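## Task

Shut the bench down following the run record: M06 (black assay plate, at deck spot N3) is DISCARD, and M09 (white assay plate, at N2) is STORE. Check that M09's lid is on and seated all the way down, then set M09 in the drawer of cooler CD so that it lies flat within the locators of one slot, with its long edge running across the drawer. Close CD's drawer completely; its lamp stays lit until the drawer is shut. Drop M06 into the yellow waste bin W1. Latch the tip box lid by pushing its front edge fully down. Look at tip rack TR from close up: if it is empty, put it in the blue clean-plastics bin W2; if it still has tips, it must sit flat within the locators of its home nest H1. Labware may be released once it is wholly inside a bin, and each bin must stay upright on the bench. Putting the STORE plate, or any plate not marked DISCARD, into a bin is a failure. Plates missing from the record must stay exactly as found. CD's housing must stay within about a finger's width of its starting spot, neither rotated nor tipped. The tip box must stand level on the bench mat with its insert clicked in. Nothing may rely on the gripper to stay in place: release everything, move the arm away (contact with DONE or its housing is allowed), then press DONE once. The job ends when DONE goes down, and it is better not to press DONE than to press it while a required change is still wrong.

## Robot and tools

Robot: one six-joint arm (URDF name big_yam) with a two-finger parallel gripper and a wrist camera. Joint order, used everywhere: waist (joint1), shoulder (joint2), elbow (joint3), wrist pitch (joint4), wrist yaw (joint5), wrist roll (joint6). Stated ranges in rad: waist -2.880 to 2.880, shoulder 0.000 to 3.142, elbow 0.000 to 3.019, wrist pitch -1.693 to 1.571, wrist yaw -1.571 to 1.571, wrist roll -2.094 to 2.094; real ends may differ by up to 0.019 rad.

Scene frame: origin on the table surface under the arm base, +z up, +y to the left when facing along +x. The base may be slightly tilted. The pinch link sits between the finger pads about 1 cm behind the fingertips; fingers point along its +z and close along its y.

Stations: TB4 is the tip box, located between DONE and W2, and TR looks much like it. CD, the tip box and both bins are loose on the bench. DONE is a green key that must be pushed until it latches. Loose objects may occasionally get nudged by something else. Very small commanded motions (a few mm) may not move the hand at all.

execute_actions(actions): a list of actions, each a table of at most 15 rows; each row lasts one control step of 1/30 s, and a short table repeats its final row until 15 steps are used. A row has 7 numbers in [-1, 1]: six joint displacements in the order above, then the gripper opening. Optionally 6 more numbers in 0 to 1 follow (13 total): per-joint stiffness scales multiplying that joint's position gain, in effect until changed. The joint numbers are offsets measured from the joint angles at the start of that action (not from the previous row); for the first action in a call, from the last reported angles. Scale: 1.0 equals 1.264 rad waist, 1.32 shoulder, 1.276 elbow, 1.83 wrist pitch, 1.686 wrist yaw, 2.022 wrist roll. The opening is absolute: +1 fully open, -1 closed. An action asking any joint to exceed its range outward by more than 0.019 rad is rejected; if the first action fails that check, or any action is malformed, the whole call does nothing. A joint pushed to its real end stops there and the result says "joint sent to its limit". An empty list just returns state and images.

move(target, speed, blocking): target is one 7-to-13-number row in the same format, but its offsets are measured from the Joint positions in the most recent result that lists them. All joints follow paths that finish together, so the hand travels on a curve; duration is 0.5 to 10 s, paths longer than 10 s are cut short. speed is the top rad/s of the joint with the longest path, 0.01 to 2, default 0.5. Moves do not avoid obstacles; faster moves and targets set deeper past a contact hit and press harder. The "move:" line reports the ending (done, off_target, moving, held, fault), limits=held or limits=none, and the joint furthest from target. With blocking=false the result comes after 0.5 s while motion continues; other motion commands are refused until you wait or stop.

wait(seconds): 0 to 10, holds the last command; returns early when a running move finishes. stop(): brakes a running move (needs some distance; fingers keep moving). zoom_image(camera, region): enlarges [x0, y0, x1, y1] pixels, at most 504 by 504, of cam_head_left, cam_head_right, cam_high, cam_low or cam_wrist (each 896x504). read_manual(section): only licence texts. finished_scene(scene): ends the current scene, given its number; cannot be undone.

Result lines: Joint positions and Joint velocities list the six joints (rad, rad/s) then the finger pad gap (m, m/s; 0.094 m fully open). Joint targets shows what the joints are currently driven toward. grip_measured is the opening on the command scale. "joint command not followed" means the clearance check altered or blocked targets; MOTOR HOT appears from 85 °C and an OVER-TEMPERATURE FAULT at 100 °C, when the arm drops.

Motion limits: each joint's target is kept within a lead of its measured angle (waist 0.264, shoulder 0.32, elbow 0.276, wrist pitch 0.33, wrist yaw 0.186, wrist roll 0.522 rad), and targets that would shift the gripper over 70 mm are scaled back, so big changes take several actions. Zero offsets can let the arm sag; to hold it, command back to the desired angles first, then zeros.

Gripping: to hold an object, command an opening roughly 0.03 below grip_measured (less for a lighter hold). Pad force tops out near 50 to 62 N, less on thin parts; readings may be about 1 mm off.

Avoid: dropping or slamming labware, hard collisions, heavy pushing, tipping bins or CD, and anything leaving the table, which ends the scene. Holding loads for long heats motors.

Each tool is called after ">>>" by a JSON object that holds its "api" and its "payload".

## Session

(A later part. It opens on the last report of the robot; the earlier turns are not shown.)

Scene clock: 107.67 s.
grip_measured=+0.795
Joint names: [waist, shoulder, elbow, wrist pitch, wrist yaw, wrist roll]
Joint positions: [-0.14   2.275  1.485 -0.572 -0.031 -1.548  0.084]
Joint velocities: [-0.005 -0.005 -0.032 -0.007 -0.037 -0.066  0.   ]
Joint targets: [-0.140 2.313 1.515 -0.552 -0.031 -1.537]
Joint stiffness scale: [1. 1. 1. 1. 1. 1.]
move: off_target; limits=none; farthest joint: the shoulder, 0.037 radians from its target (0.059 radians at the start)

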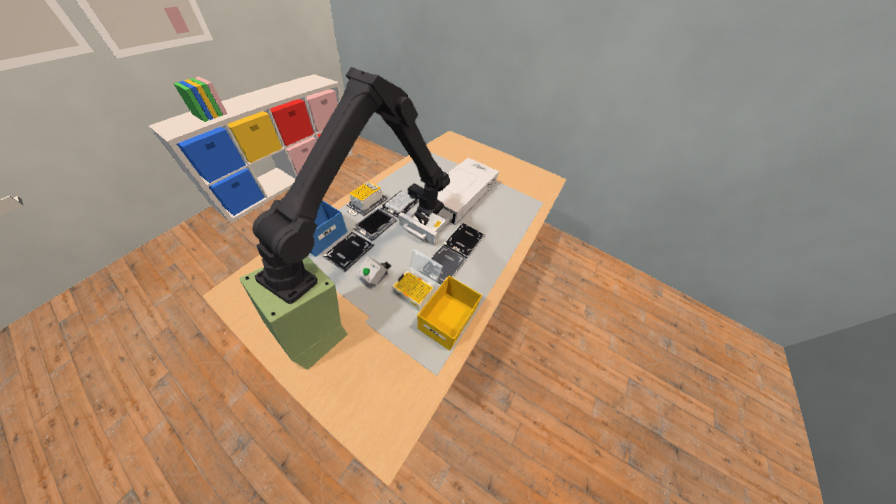

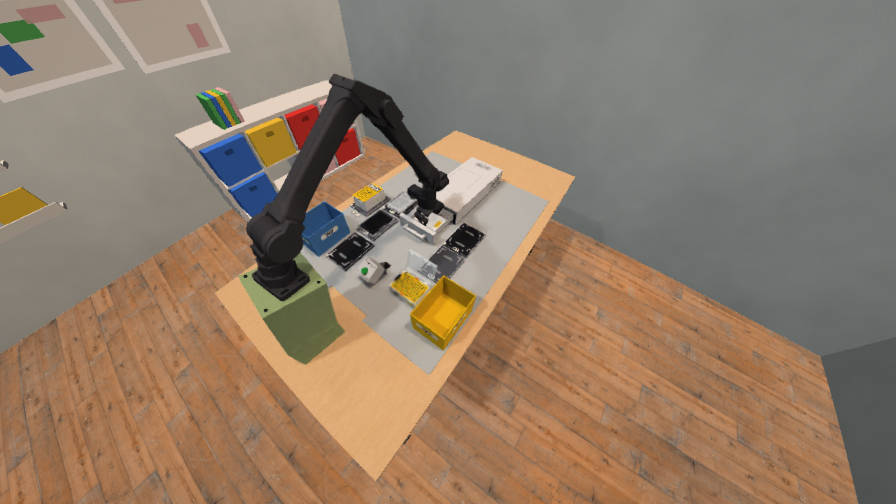

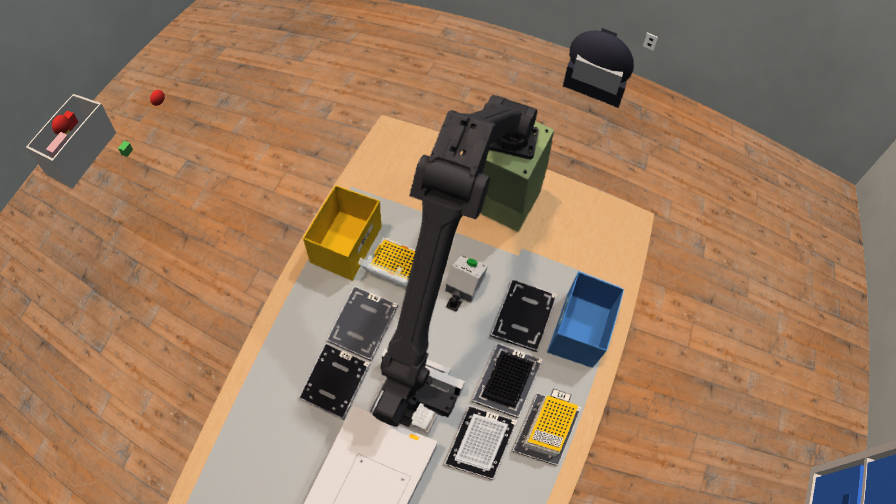

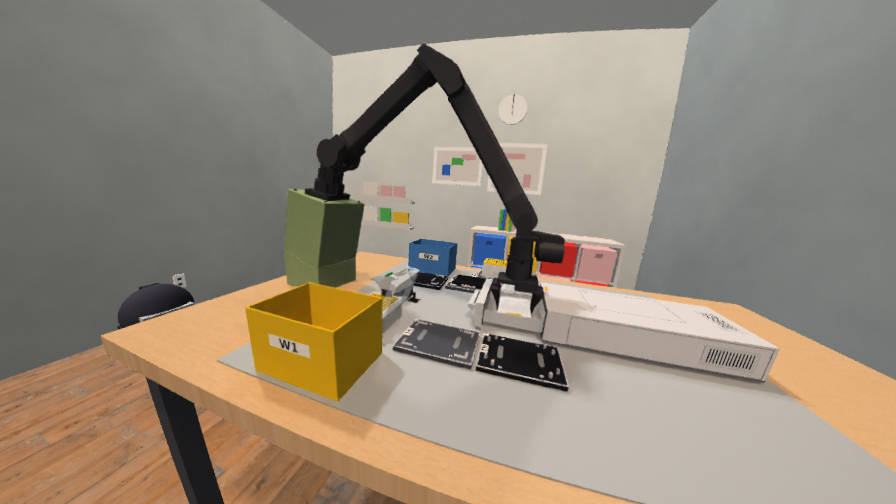

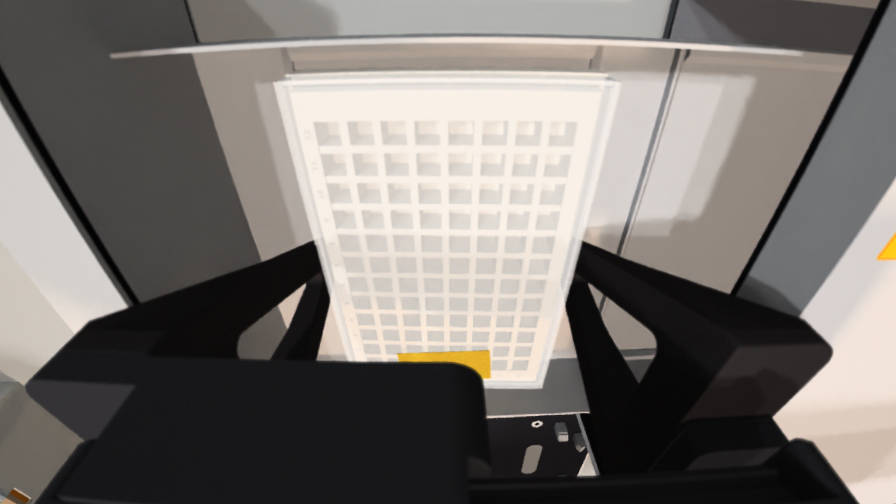

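>>> {"api": "move", "payload": {"target": [0,0.01,0.015,0,0,0,1], "speed": 0.05}}

>>> {"api": "move", "payload": {"target": [0,-0.045,0.01,-0.03,0,0,1], "speed": 0.12}}

>>> {"api": "zoom_image", "payload": {"camera": "cam_wrist", "region": [250,20,650,400]}}

Scene clock: 112.87 s.
grip_measured=+1.000
Joint names: [waist, shoulder, elbow, wrist pitch, wrist yaw, wrist roll]
Joint positions: [-0.14   2.275  1.485 -0.572 -0.031 -1.548  0.094]
Joint velocities: [-0.005 -0.024  0.002 -0.022  0.007 -0.037  0.   ]
Joint targets: [-0.140 2.288 1.505 -0.572 -0.031 -1.549]
Joint stiffness scale: [1. 1. 1. 1. 1. 1.]
move: done; limits=none; farthest joint: the elbow, 0.019 radians from its target (0.019 radians at the start)

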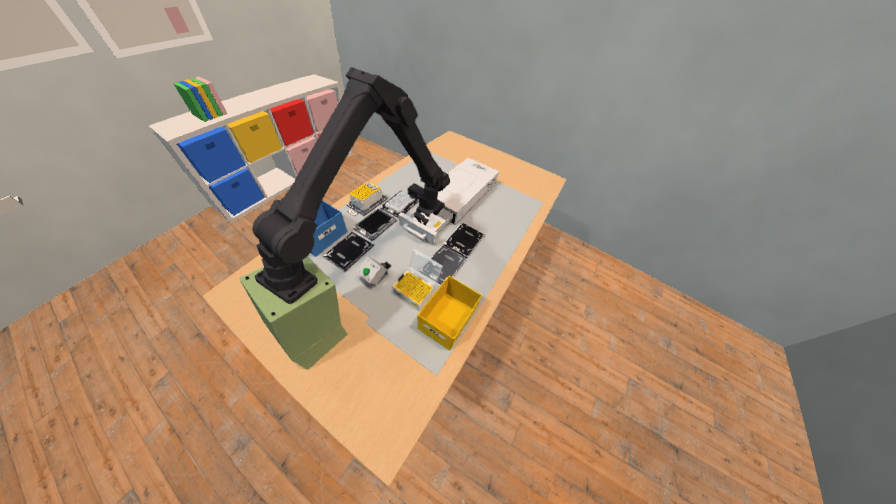

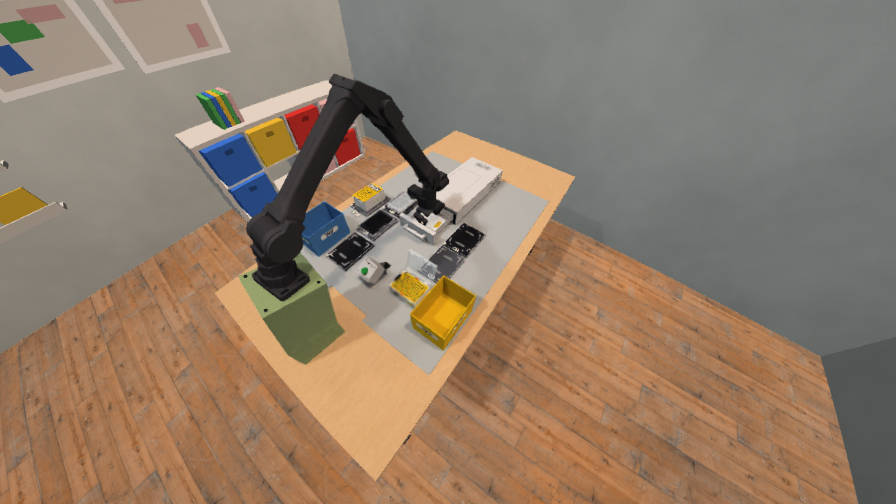

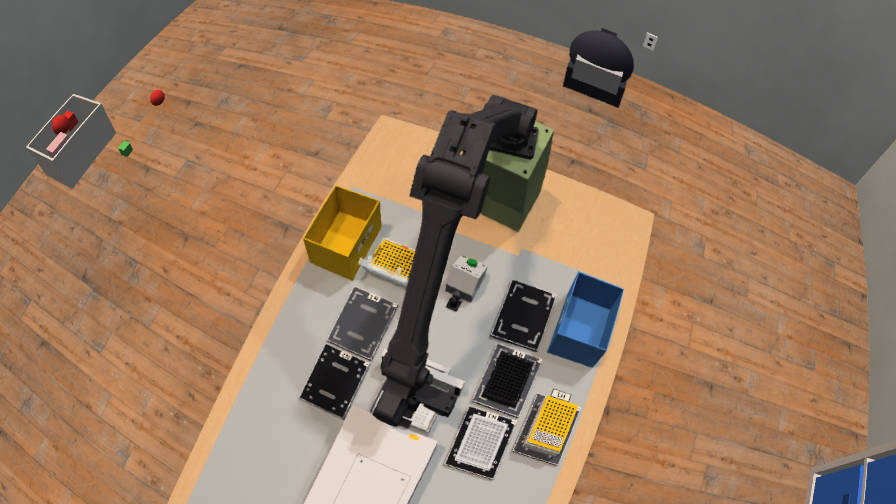

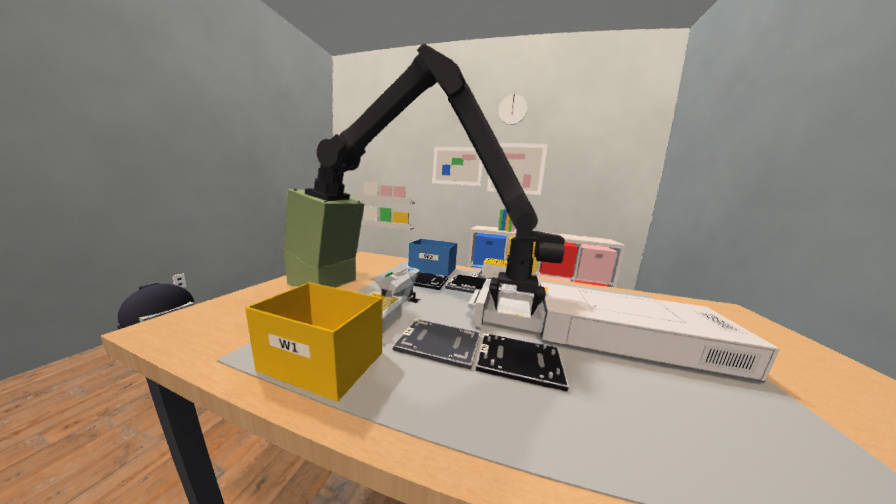

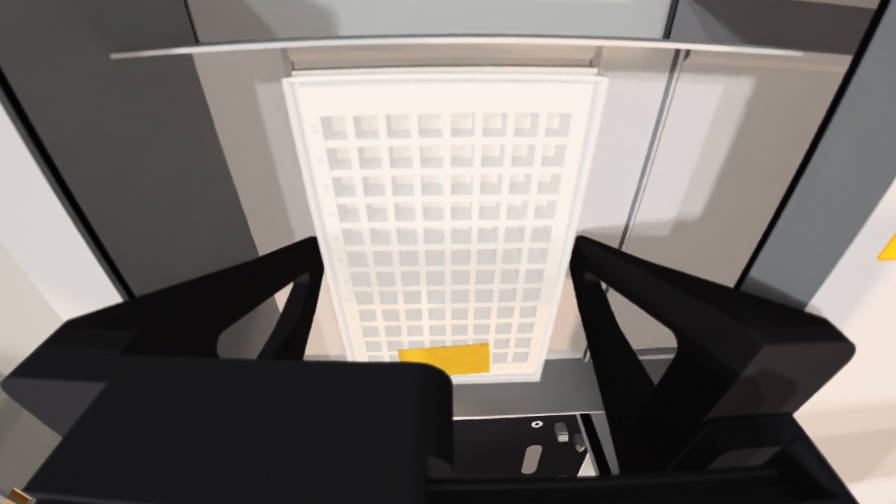

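Scene clock: 113.77 s.
grip_measured=+1.000
Joint names: [waist, shoulder, elbow, wrist pitch, wrist yaw, wrist roll]
Joint positions: [-0.14   2.215  1.485 -0.611 -0.031 -1.548  0.094]
Joint velocities: [-0.005 -0.015  0.002 -0.017 -0.037  0.037  0.   ]
Joint targets: [-0.140 2.216 1.498 -0.627 -0.031 -1.548]
Joint stiffness scale: [1. 1. 1. 1. 1. 1.]
move: done; limits=none; farthest joint: the wrist pitch, 0.016 radians from its target (0.055 radians at the start)

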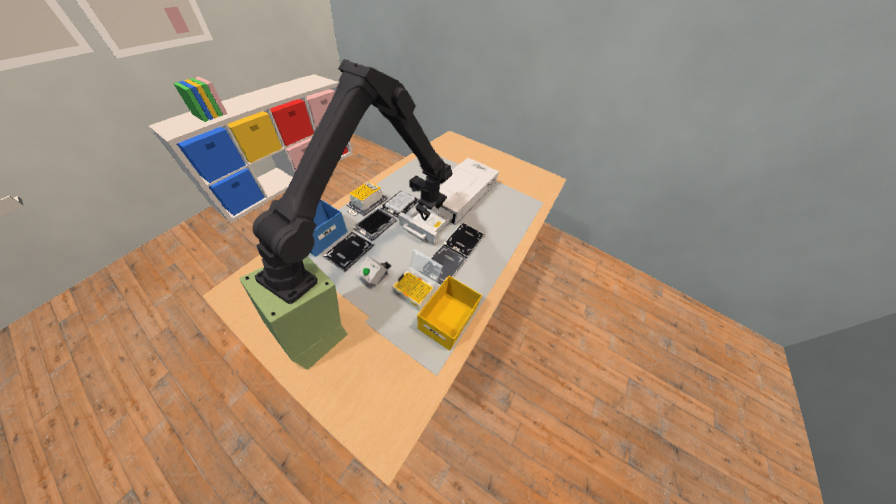

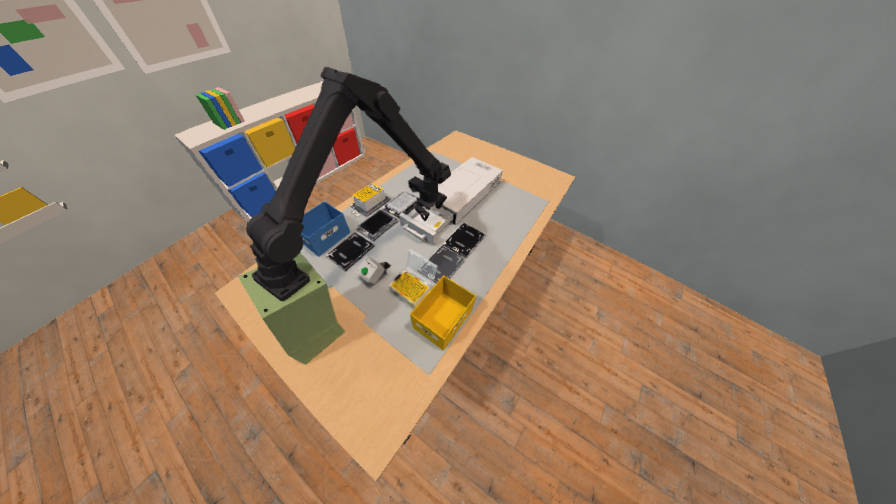

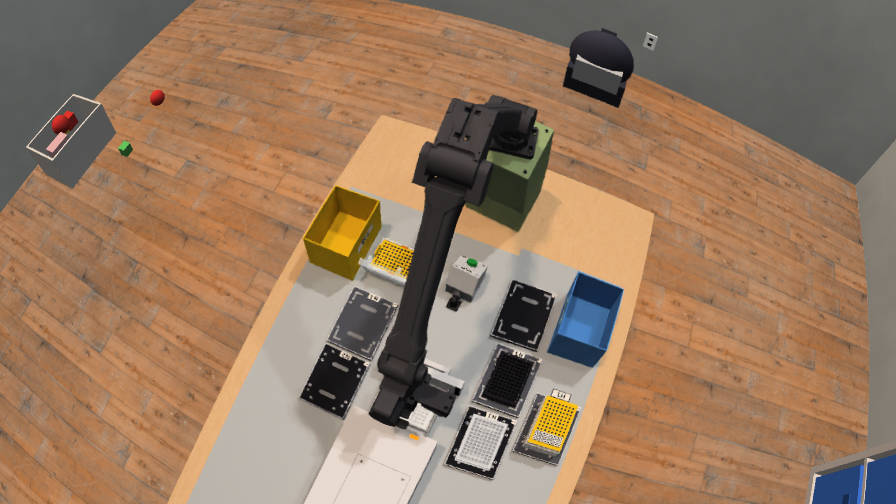

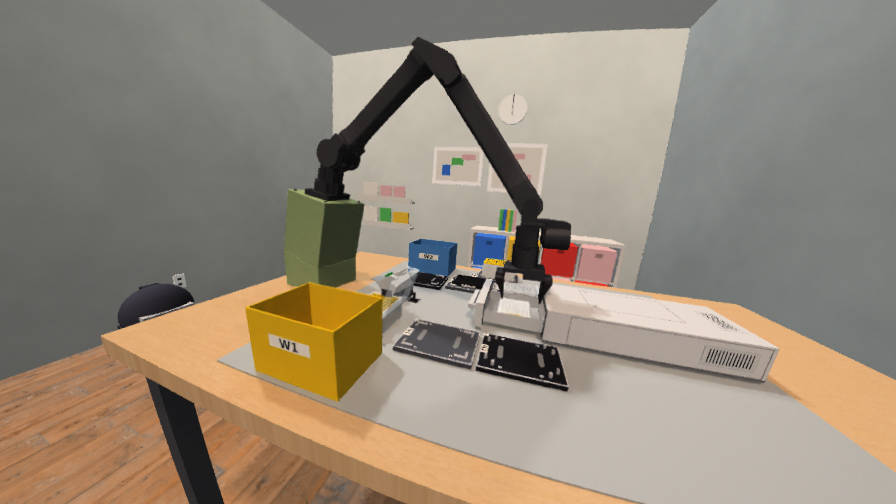

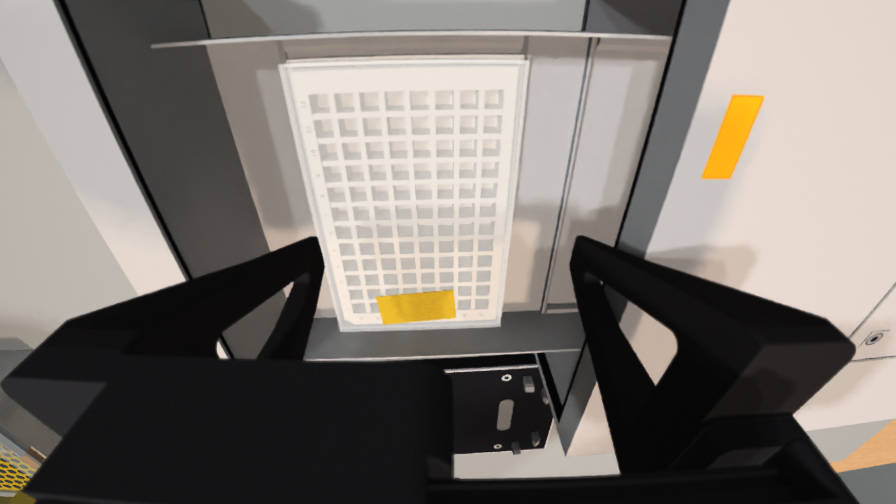

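Region (250, 20, 650, 400) of cam_wrist's 896x504 image, scaled by 1.260, with more detail than that image has; it fills the top 479 rows of this view, and the rest is white.

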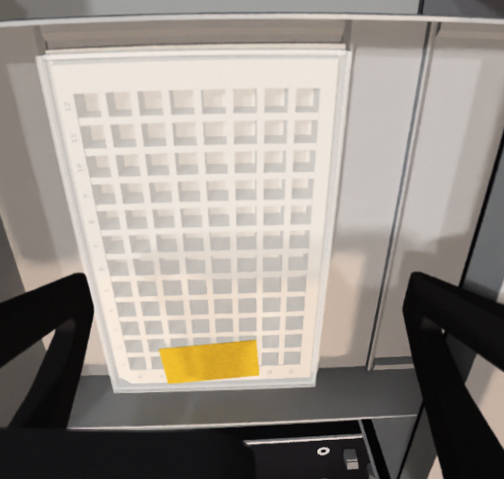

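>>> {"api": "move", "payload": {"target": [0,-0.05,-0.01,-0.045,0,0,-1], "speed": 0.3}}

>>> {"api": "move", "payload": {"target": [0.015,-0.185,-0.365,0.115,0,0,-1], "speed": 0.5}}

Scene clock: 119.83 s.
grip_measured=-0.987
Joint names: [waist, shoulder, elbow, wrist pitch, wrist yaw, wrist roll]
Joint positions: [-0.14   2.145  1.479 -0.677 -0.031 -1.548  0.001]
Joint velocities: [-0.005  0.005  0.002  0.027  0.081 -0.007 -0.001]
Joint targets: [-0.140 2.149 1.473 -0.693 -0.031 -1.548]
Joint stiffness scale: [1. 1. 1. 1. 1. 1.]
move: done; limits=none; farthest joint: the wrist pitch, 0.016 radians from its target (0.083 radians at the start)

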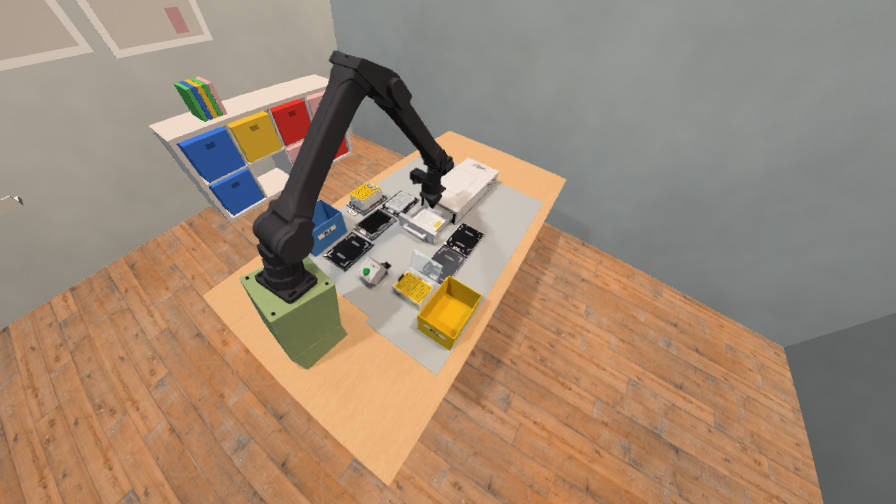

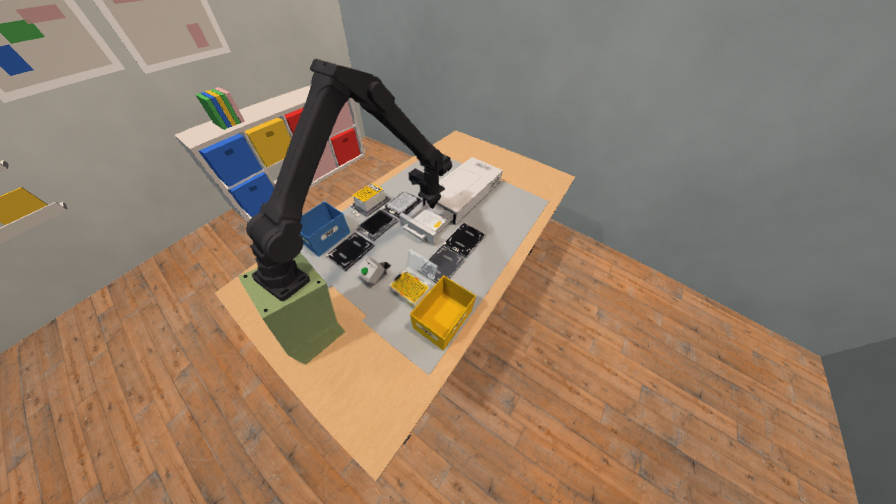

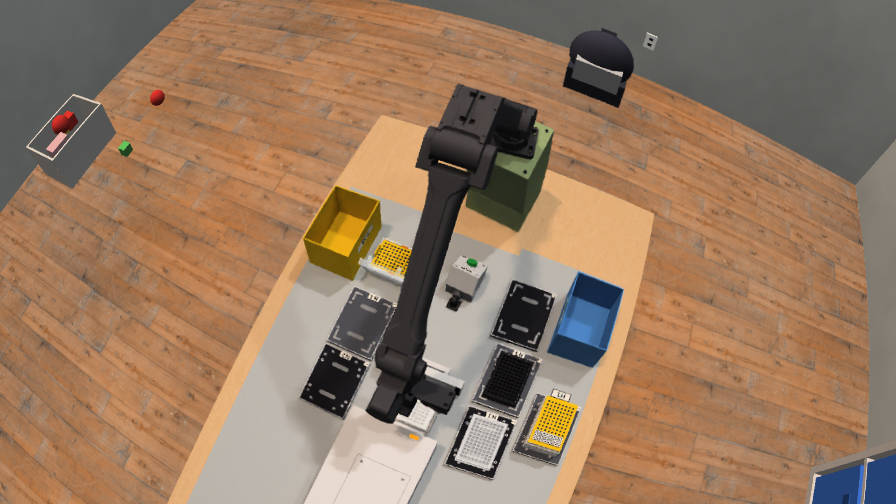

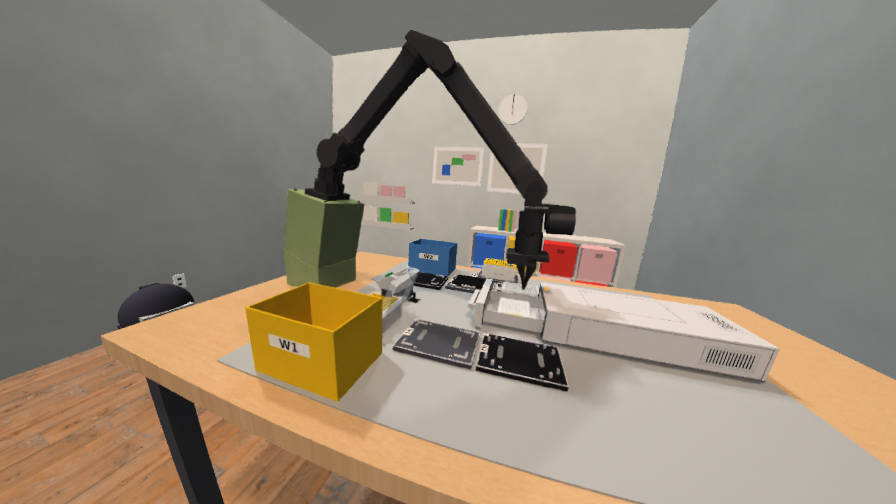

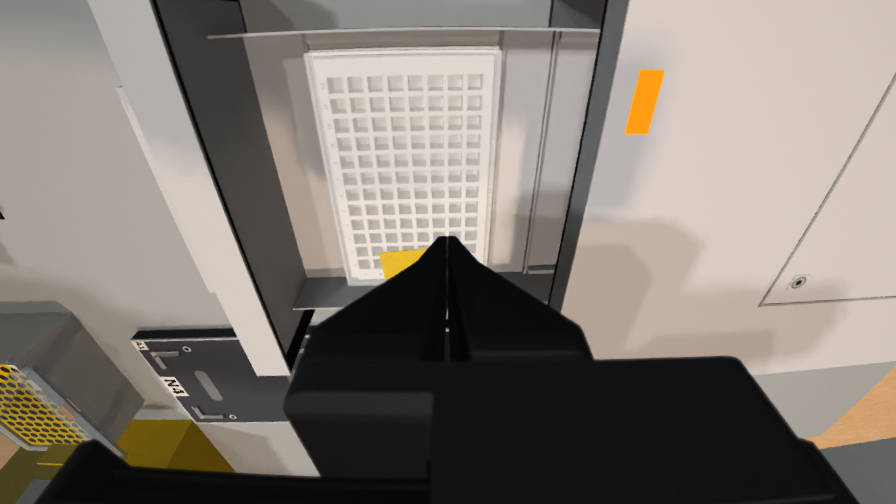

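Scene clock: 121.27 s.
grip_measured=-0.987
Joint names: [waist, shoulder, elbow, wrist pitch, wrist yaw, wrist roll]
Joint positions: [-0.131  1.908  1.014 -0.484 -0.031 -1.548  0.001]
Joint velocities: [-0.005 -0.024  0.007  0.007  0.007  0.037 -0.   ]
Joint targets: [-0.122 1.901 1.013 -0.467 -0.031 -1.548]
Joint stiffness scale: [1. 1. 1. 1. 1. 1.]
move: done; limits=none; farthest joint: the wrist pitch, 0.017 radians from its target (0.211 radians at the start)

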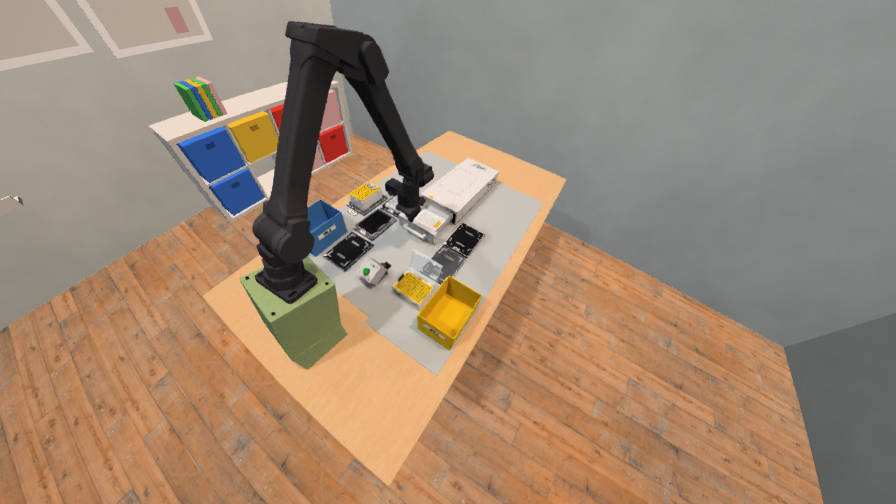

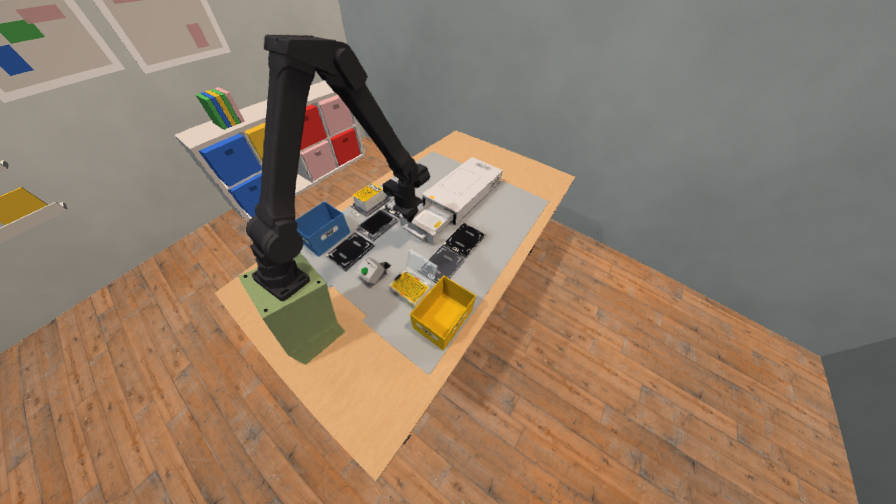

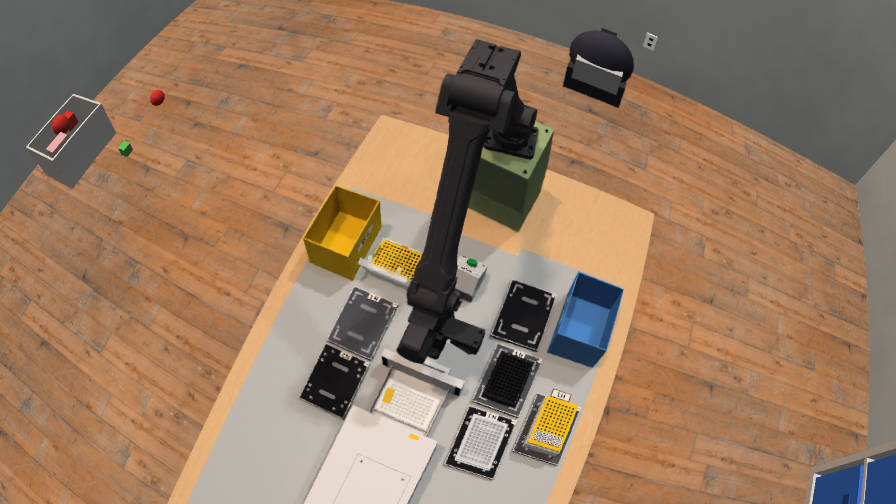

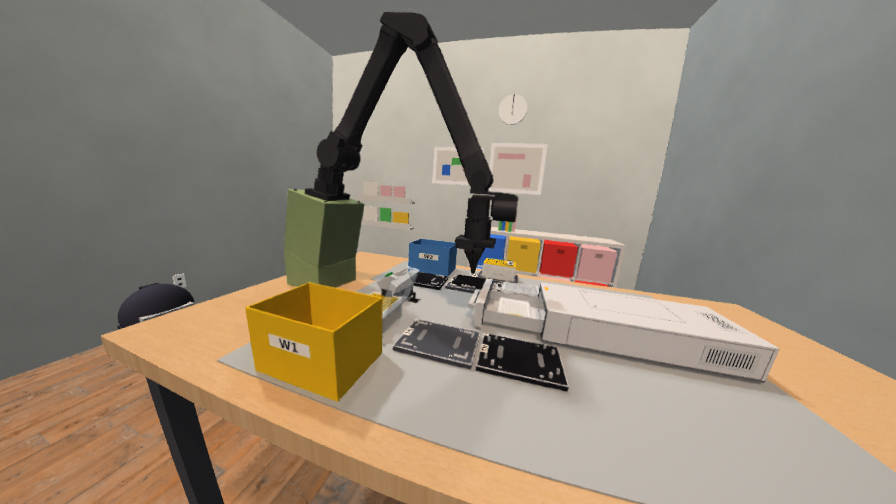

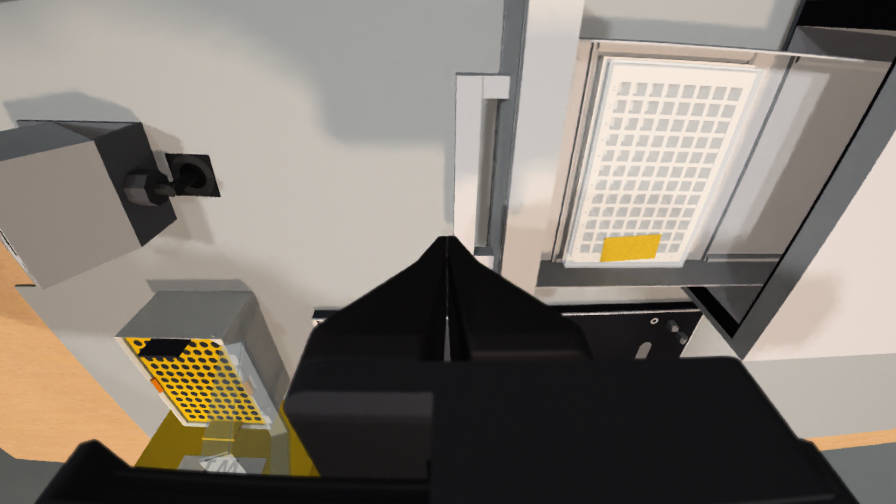

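>>> {"api": "move", "payload": {"target": [0,0.11,0.02,0.08,0,0,-1], "speed": 0.25}}

>>> {"api": "move", "payload": {"target": [0,0.19,0.49,-0.225,0,0,-1], "speed": 0.15}}

Scene clock: 125.10 s.
grip_measured=-0.987
Joint names: [waist, shoulder, elbow, wrist pitch, wrist yaw, wrist roll]
Joint positions: [-0.131  2.035  1.021 -0.353 -0.031 -1.548  0.001]
Joint velocities: [-0.015 -0.005 -0.007  0.002 -0.037 -0.007 -0.002]
Joint targets: [-0.131 2.054 1.040 -0.337 -0.031 -1.548]
Joint stiffness scale: [1. 1. 1. 1. 1. 1.]
move: done; limits=none; farthest joint: the shoulder, 0.019 radians from its target (0.145 radians at the start)

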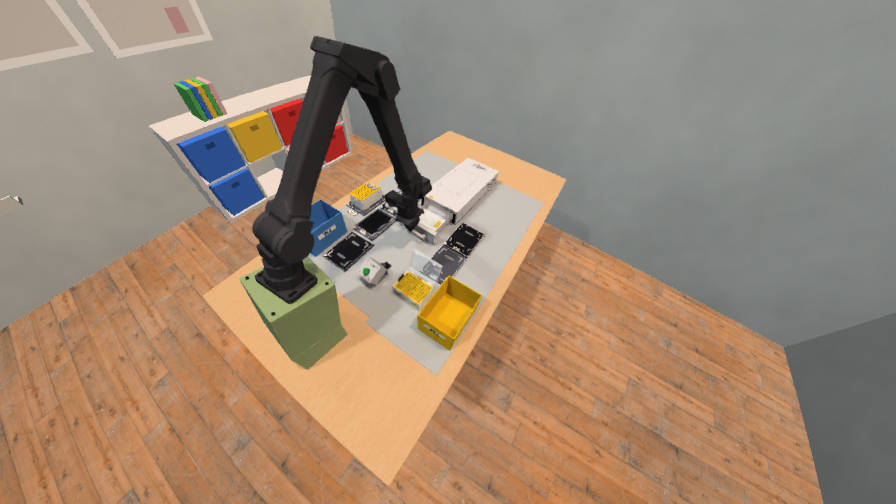

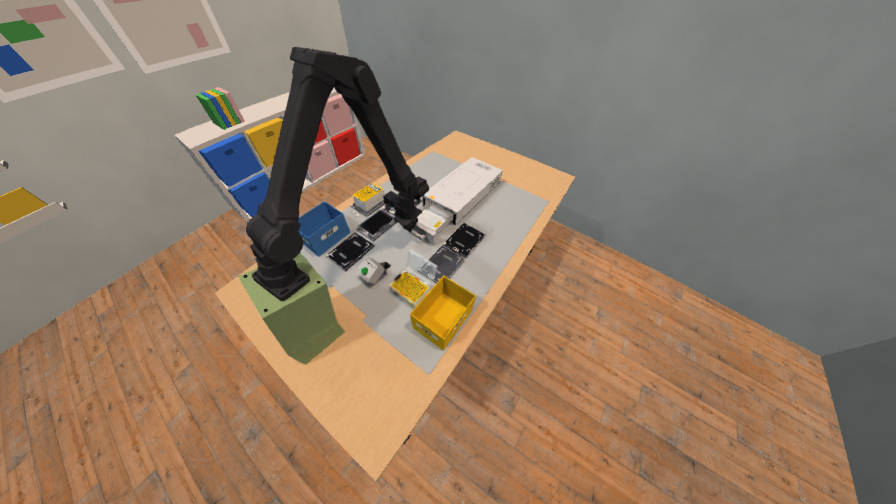

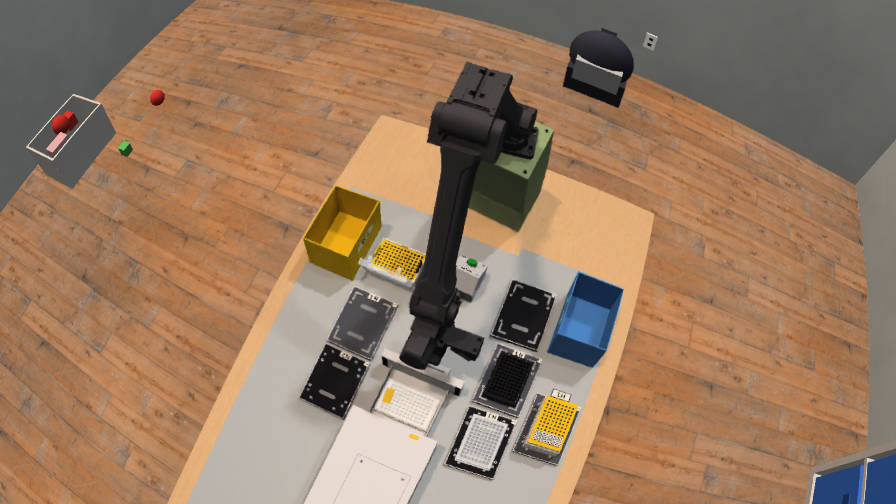

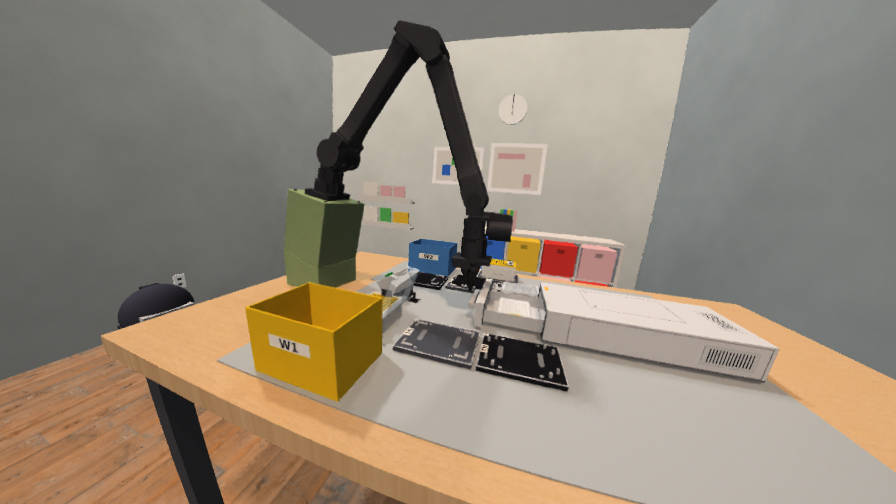

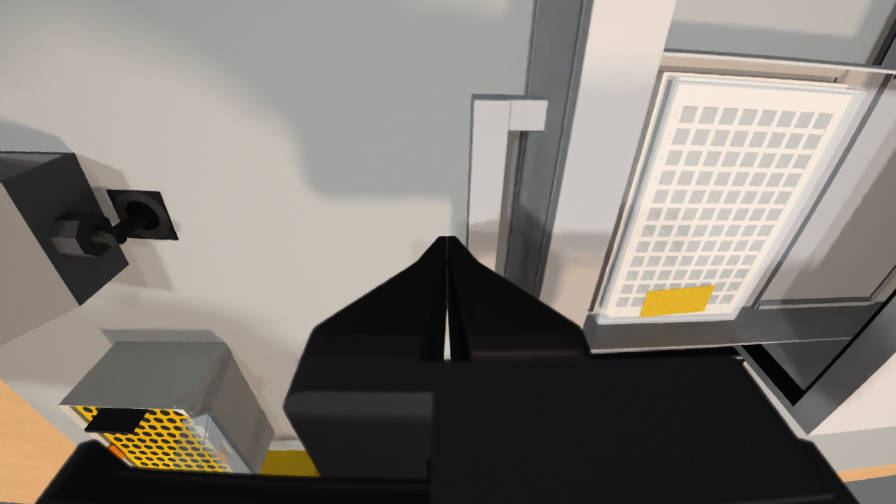

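Scene clock: 129.60 s.
grip_measured=-0.988
Joint names: [waist, shoulder, elbow, wrist pitch, wrist yaw, wrist roll]
Joint positions: [-0.131  2.255  1.602 -0.76  -0.031 -1.548  0.001]
Joint velocities: [-0.005  0.005 -0.017  0.007  0.007 -0.051 -0.002]
Joint targets: [-0.131 2.285 1.647 -0.765 -0.031 -1.548]
Joint stiffness scale: [1. 1. 1. 1. 1. 1.]
move: off_target; limits=none; farthest joint: the elbow, 0.044 radians from its target (0.625 radians at the start)

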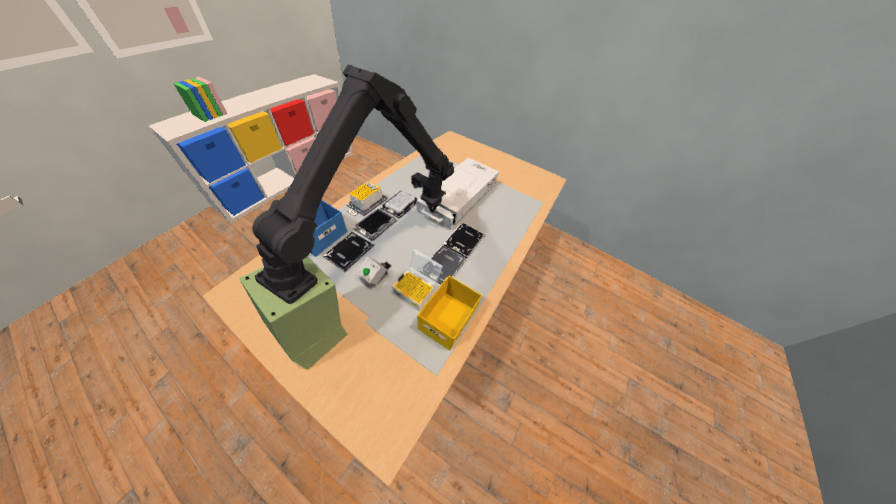

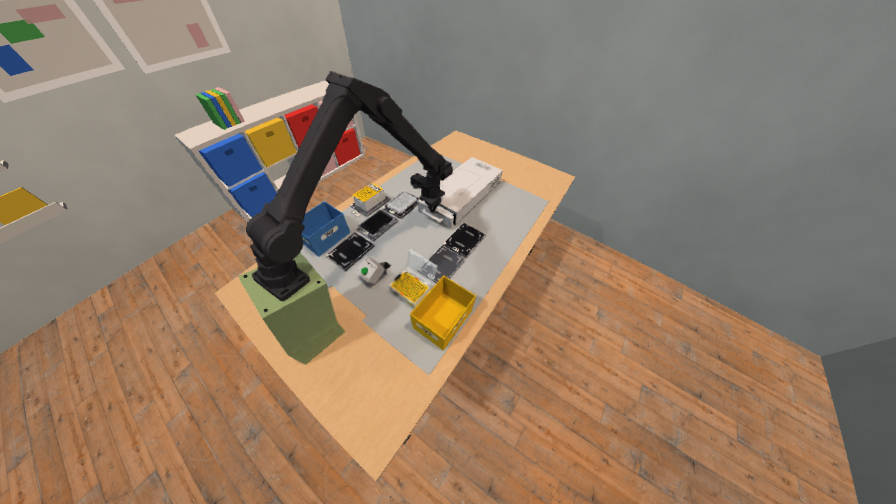

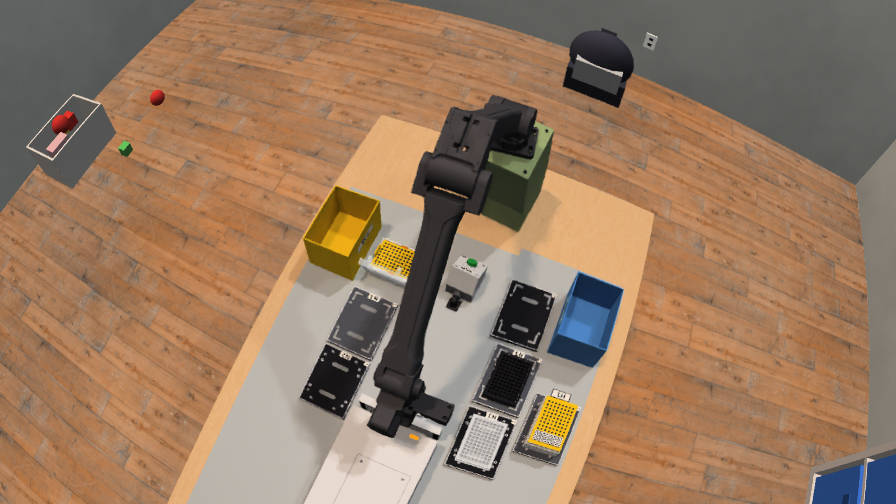

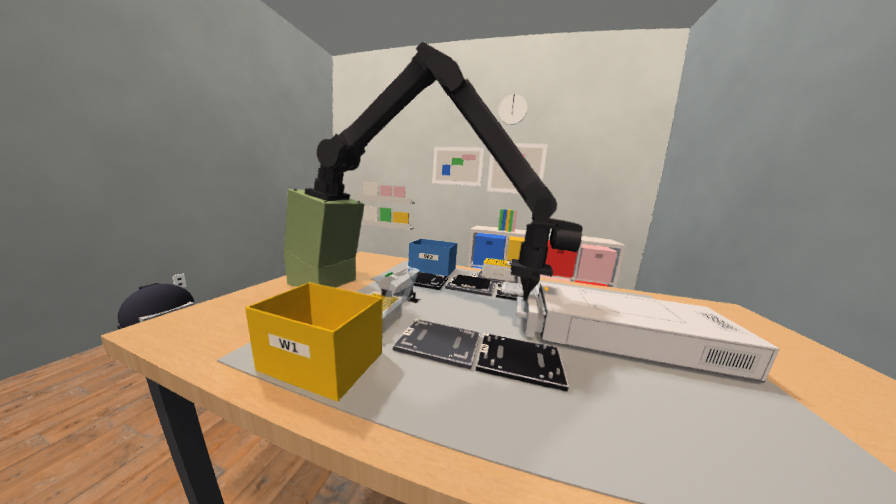

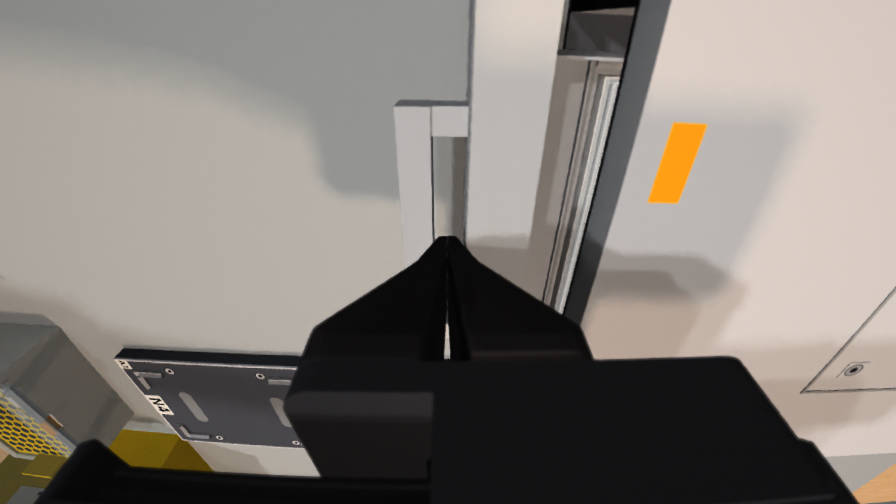

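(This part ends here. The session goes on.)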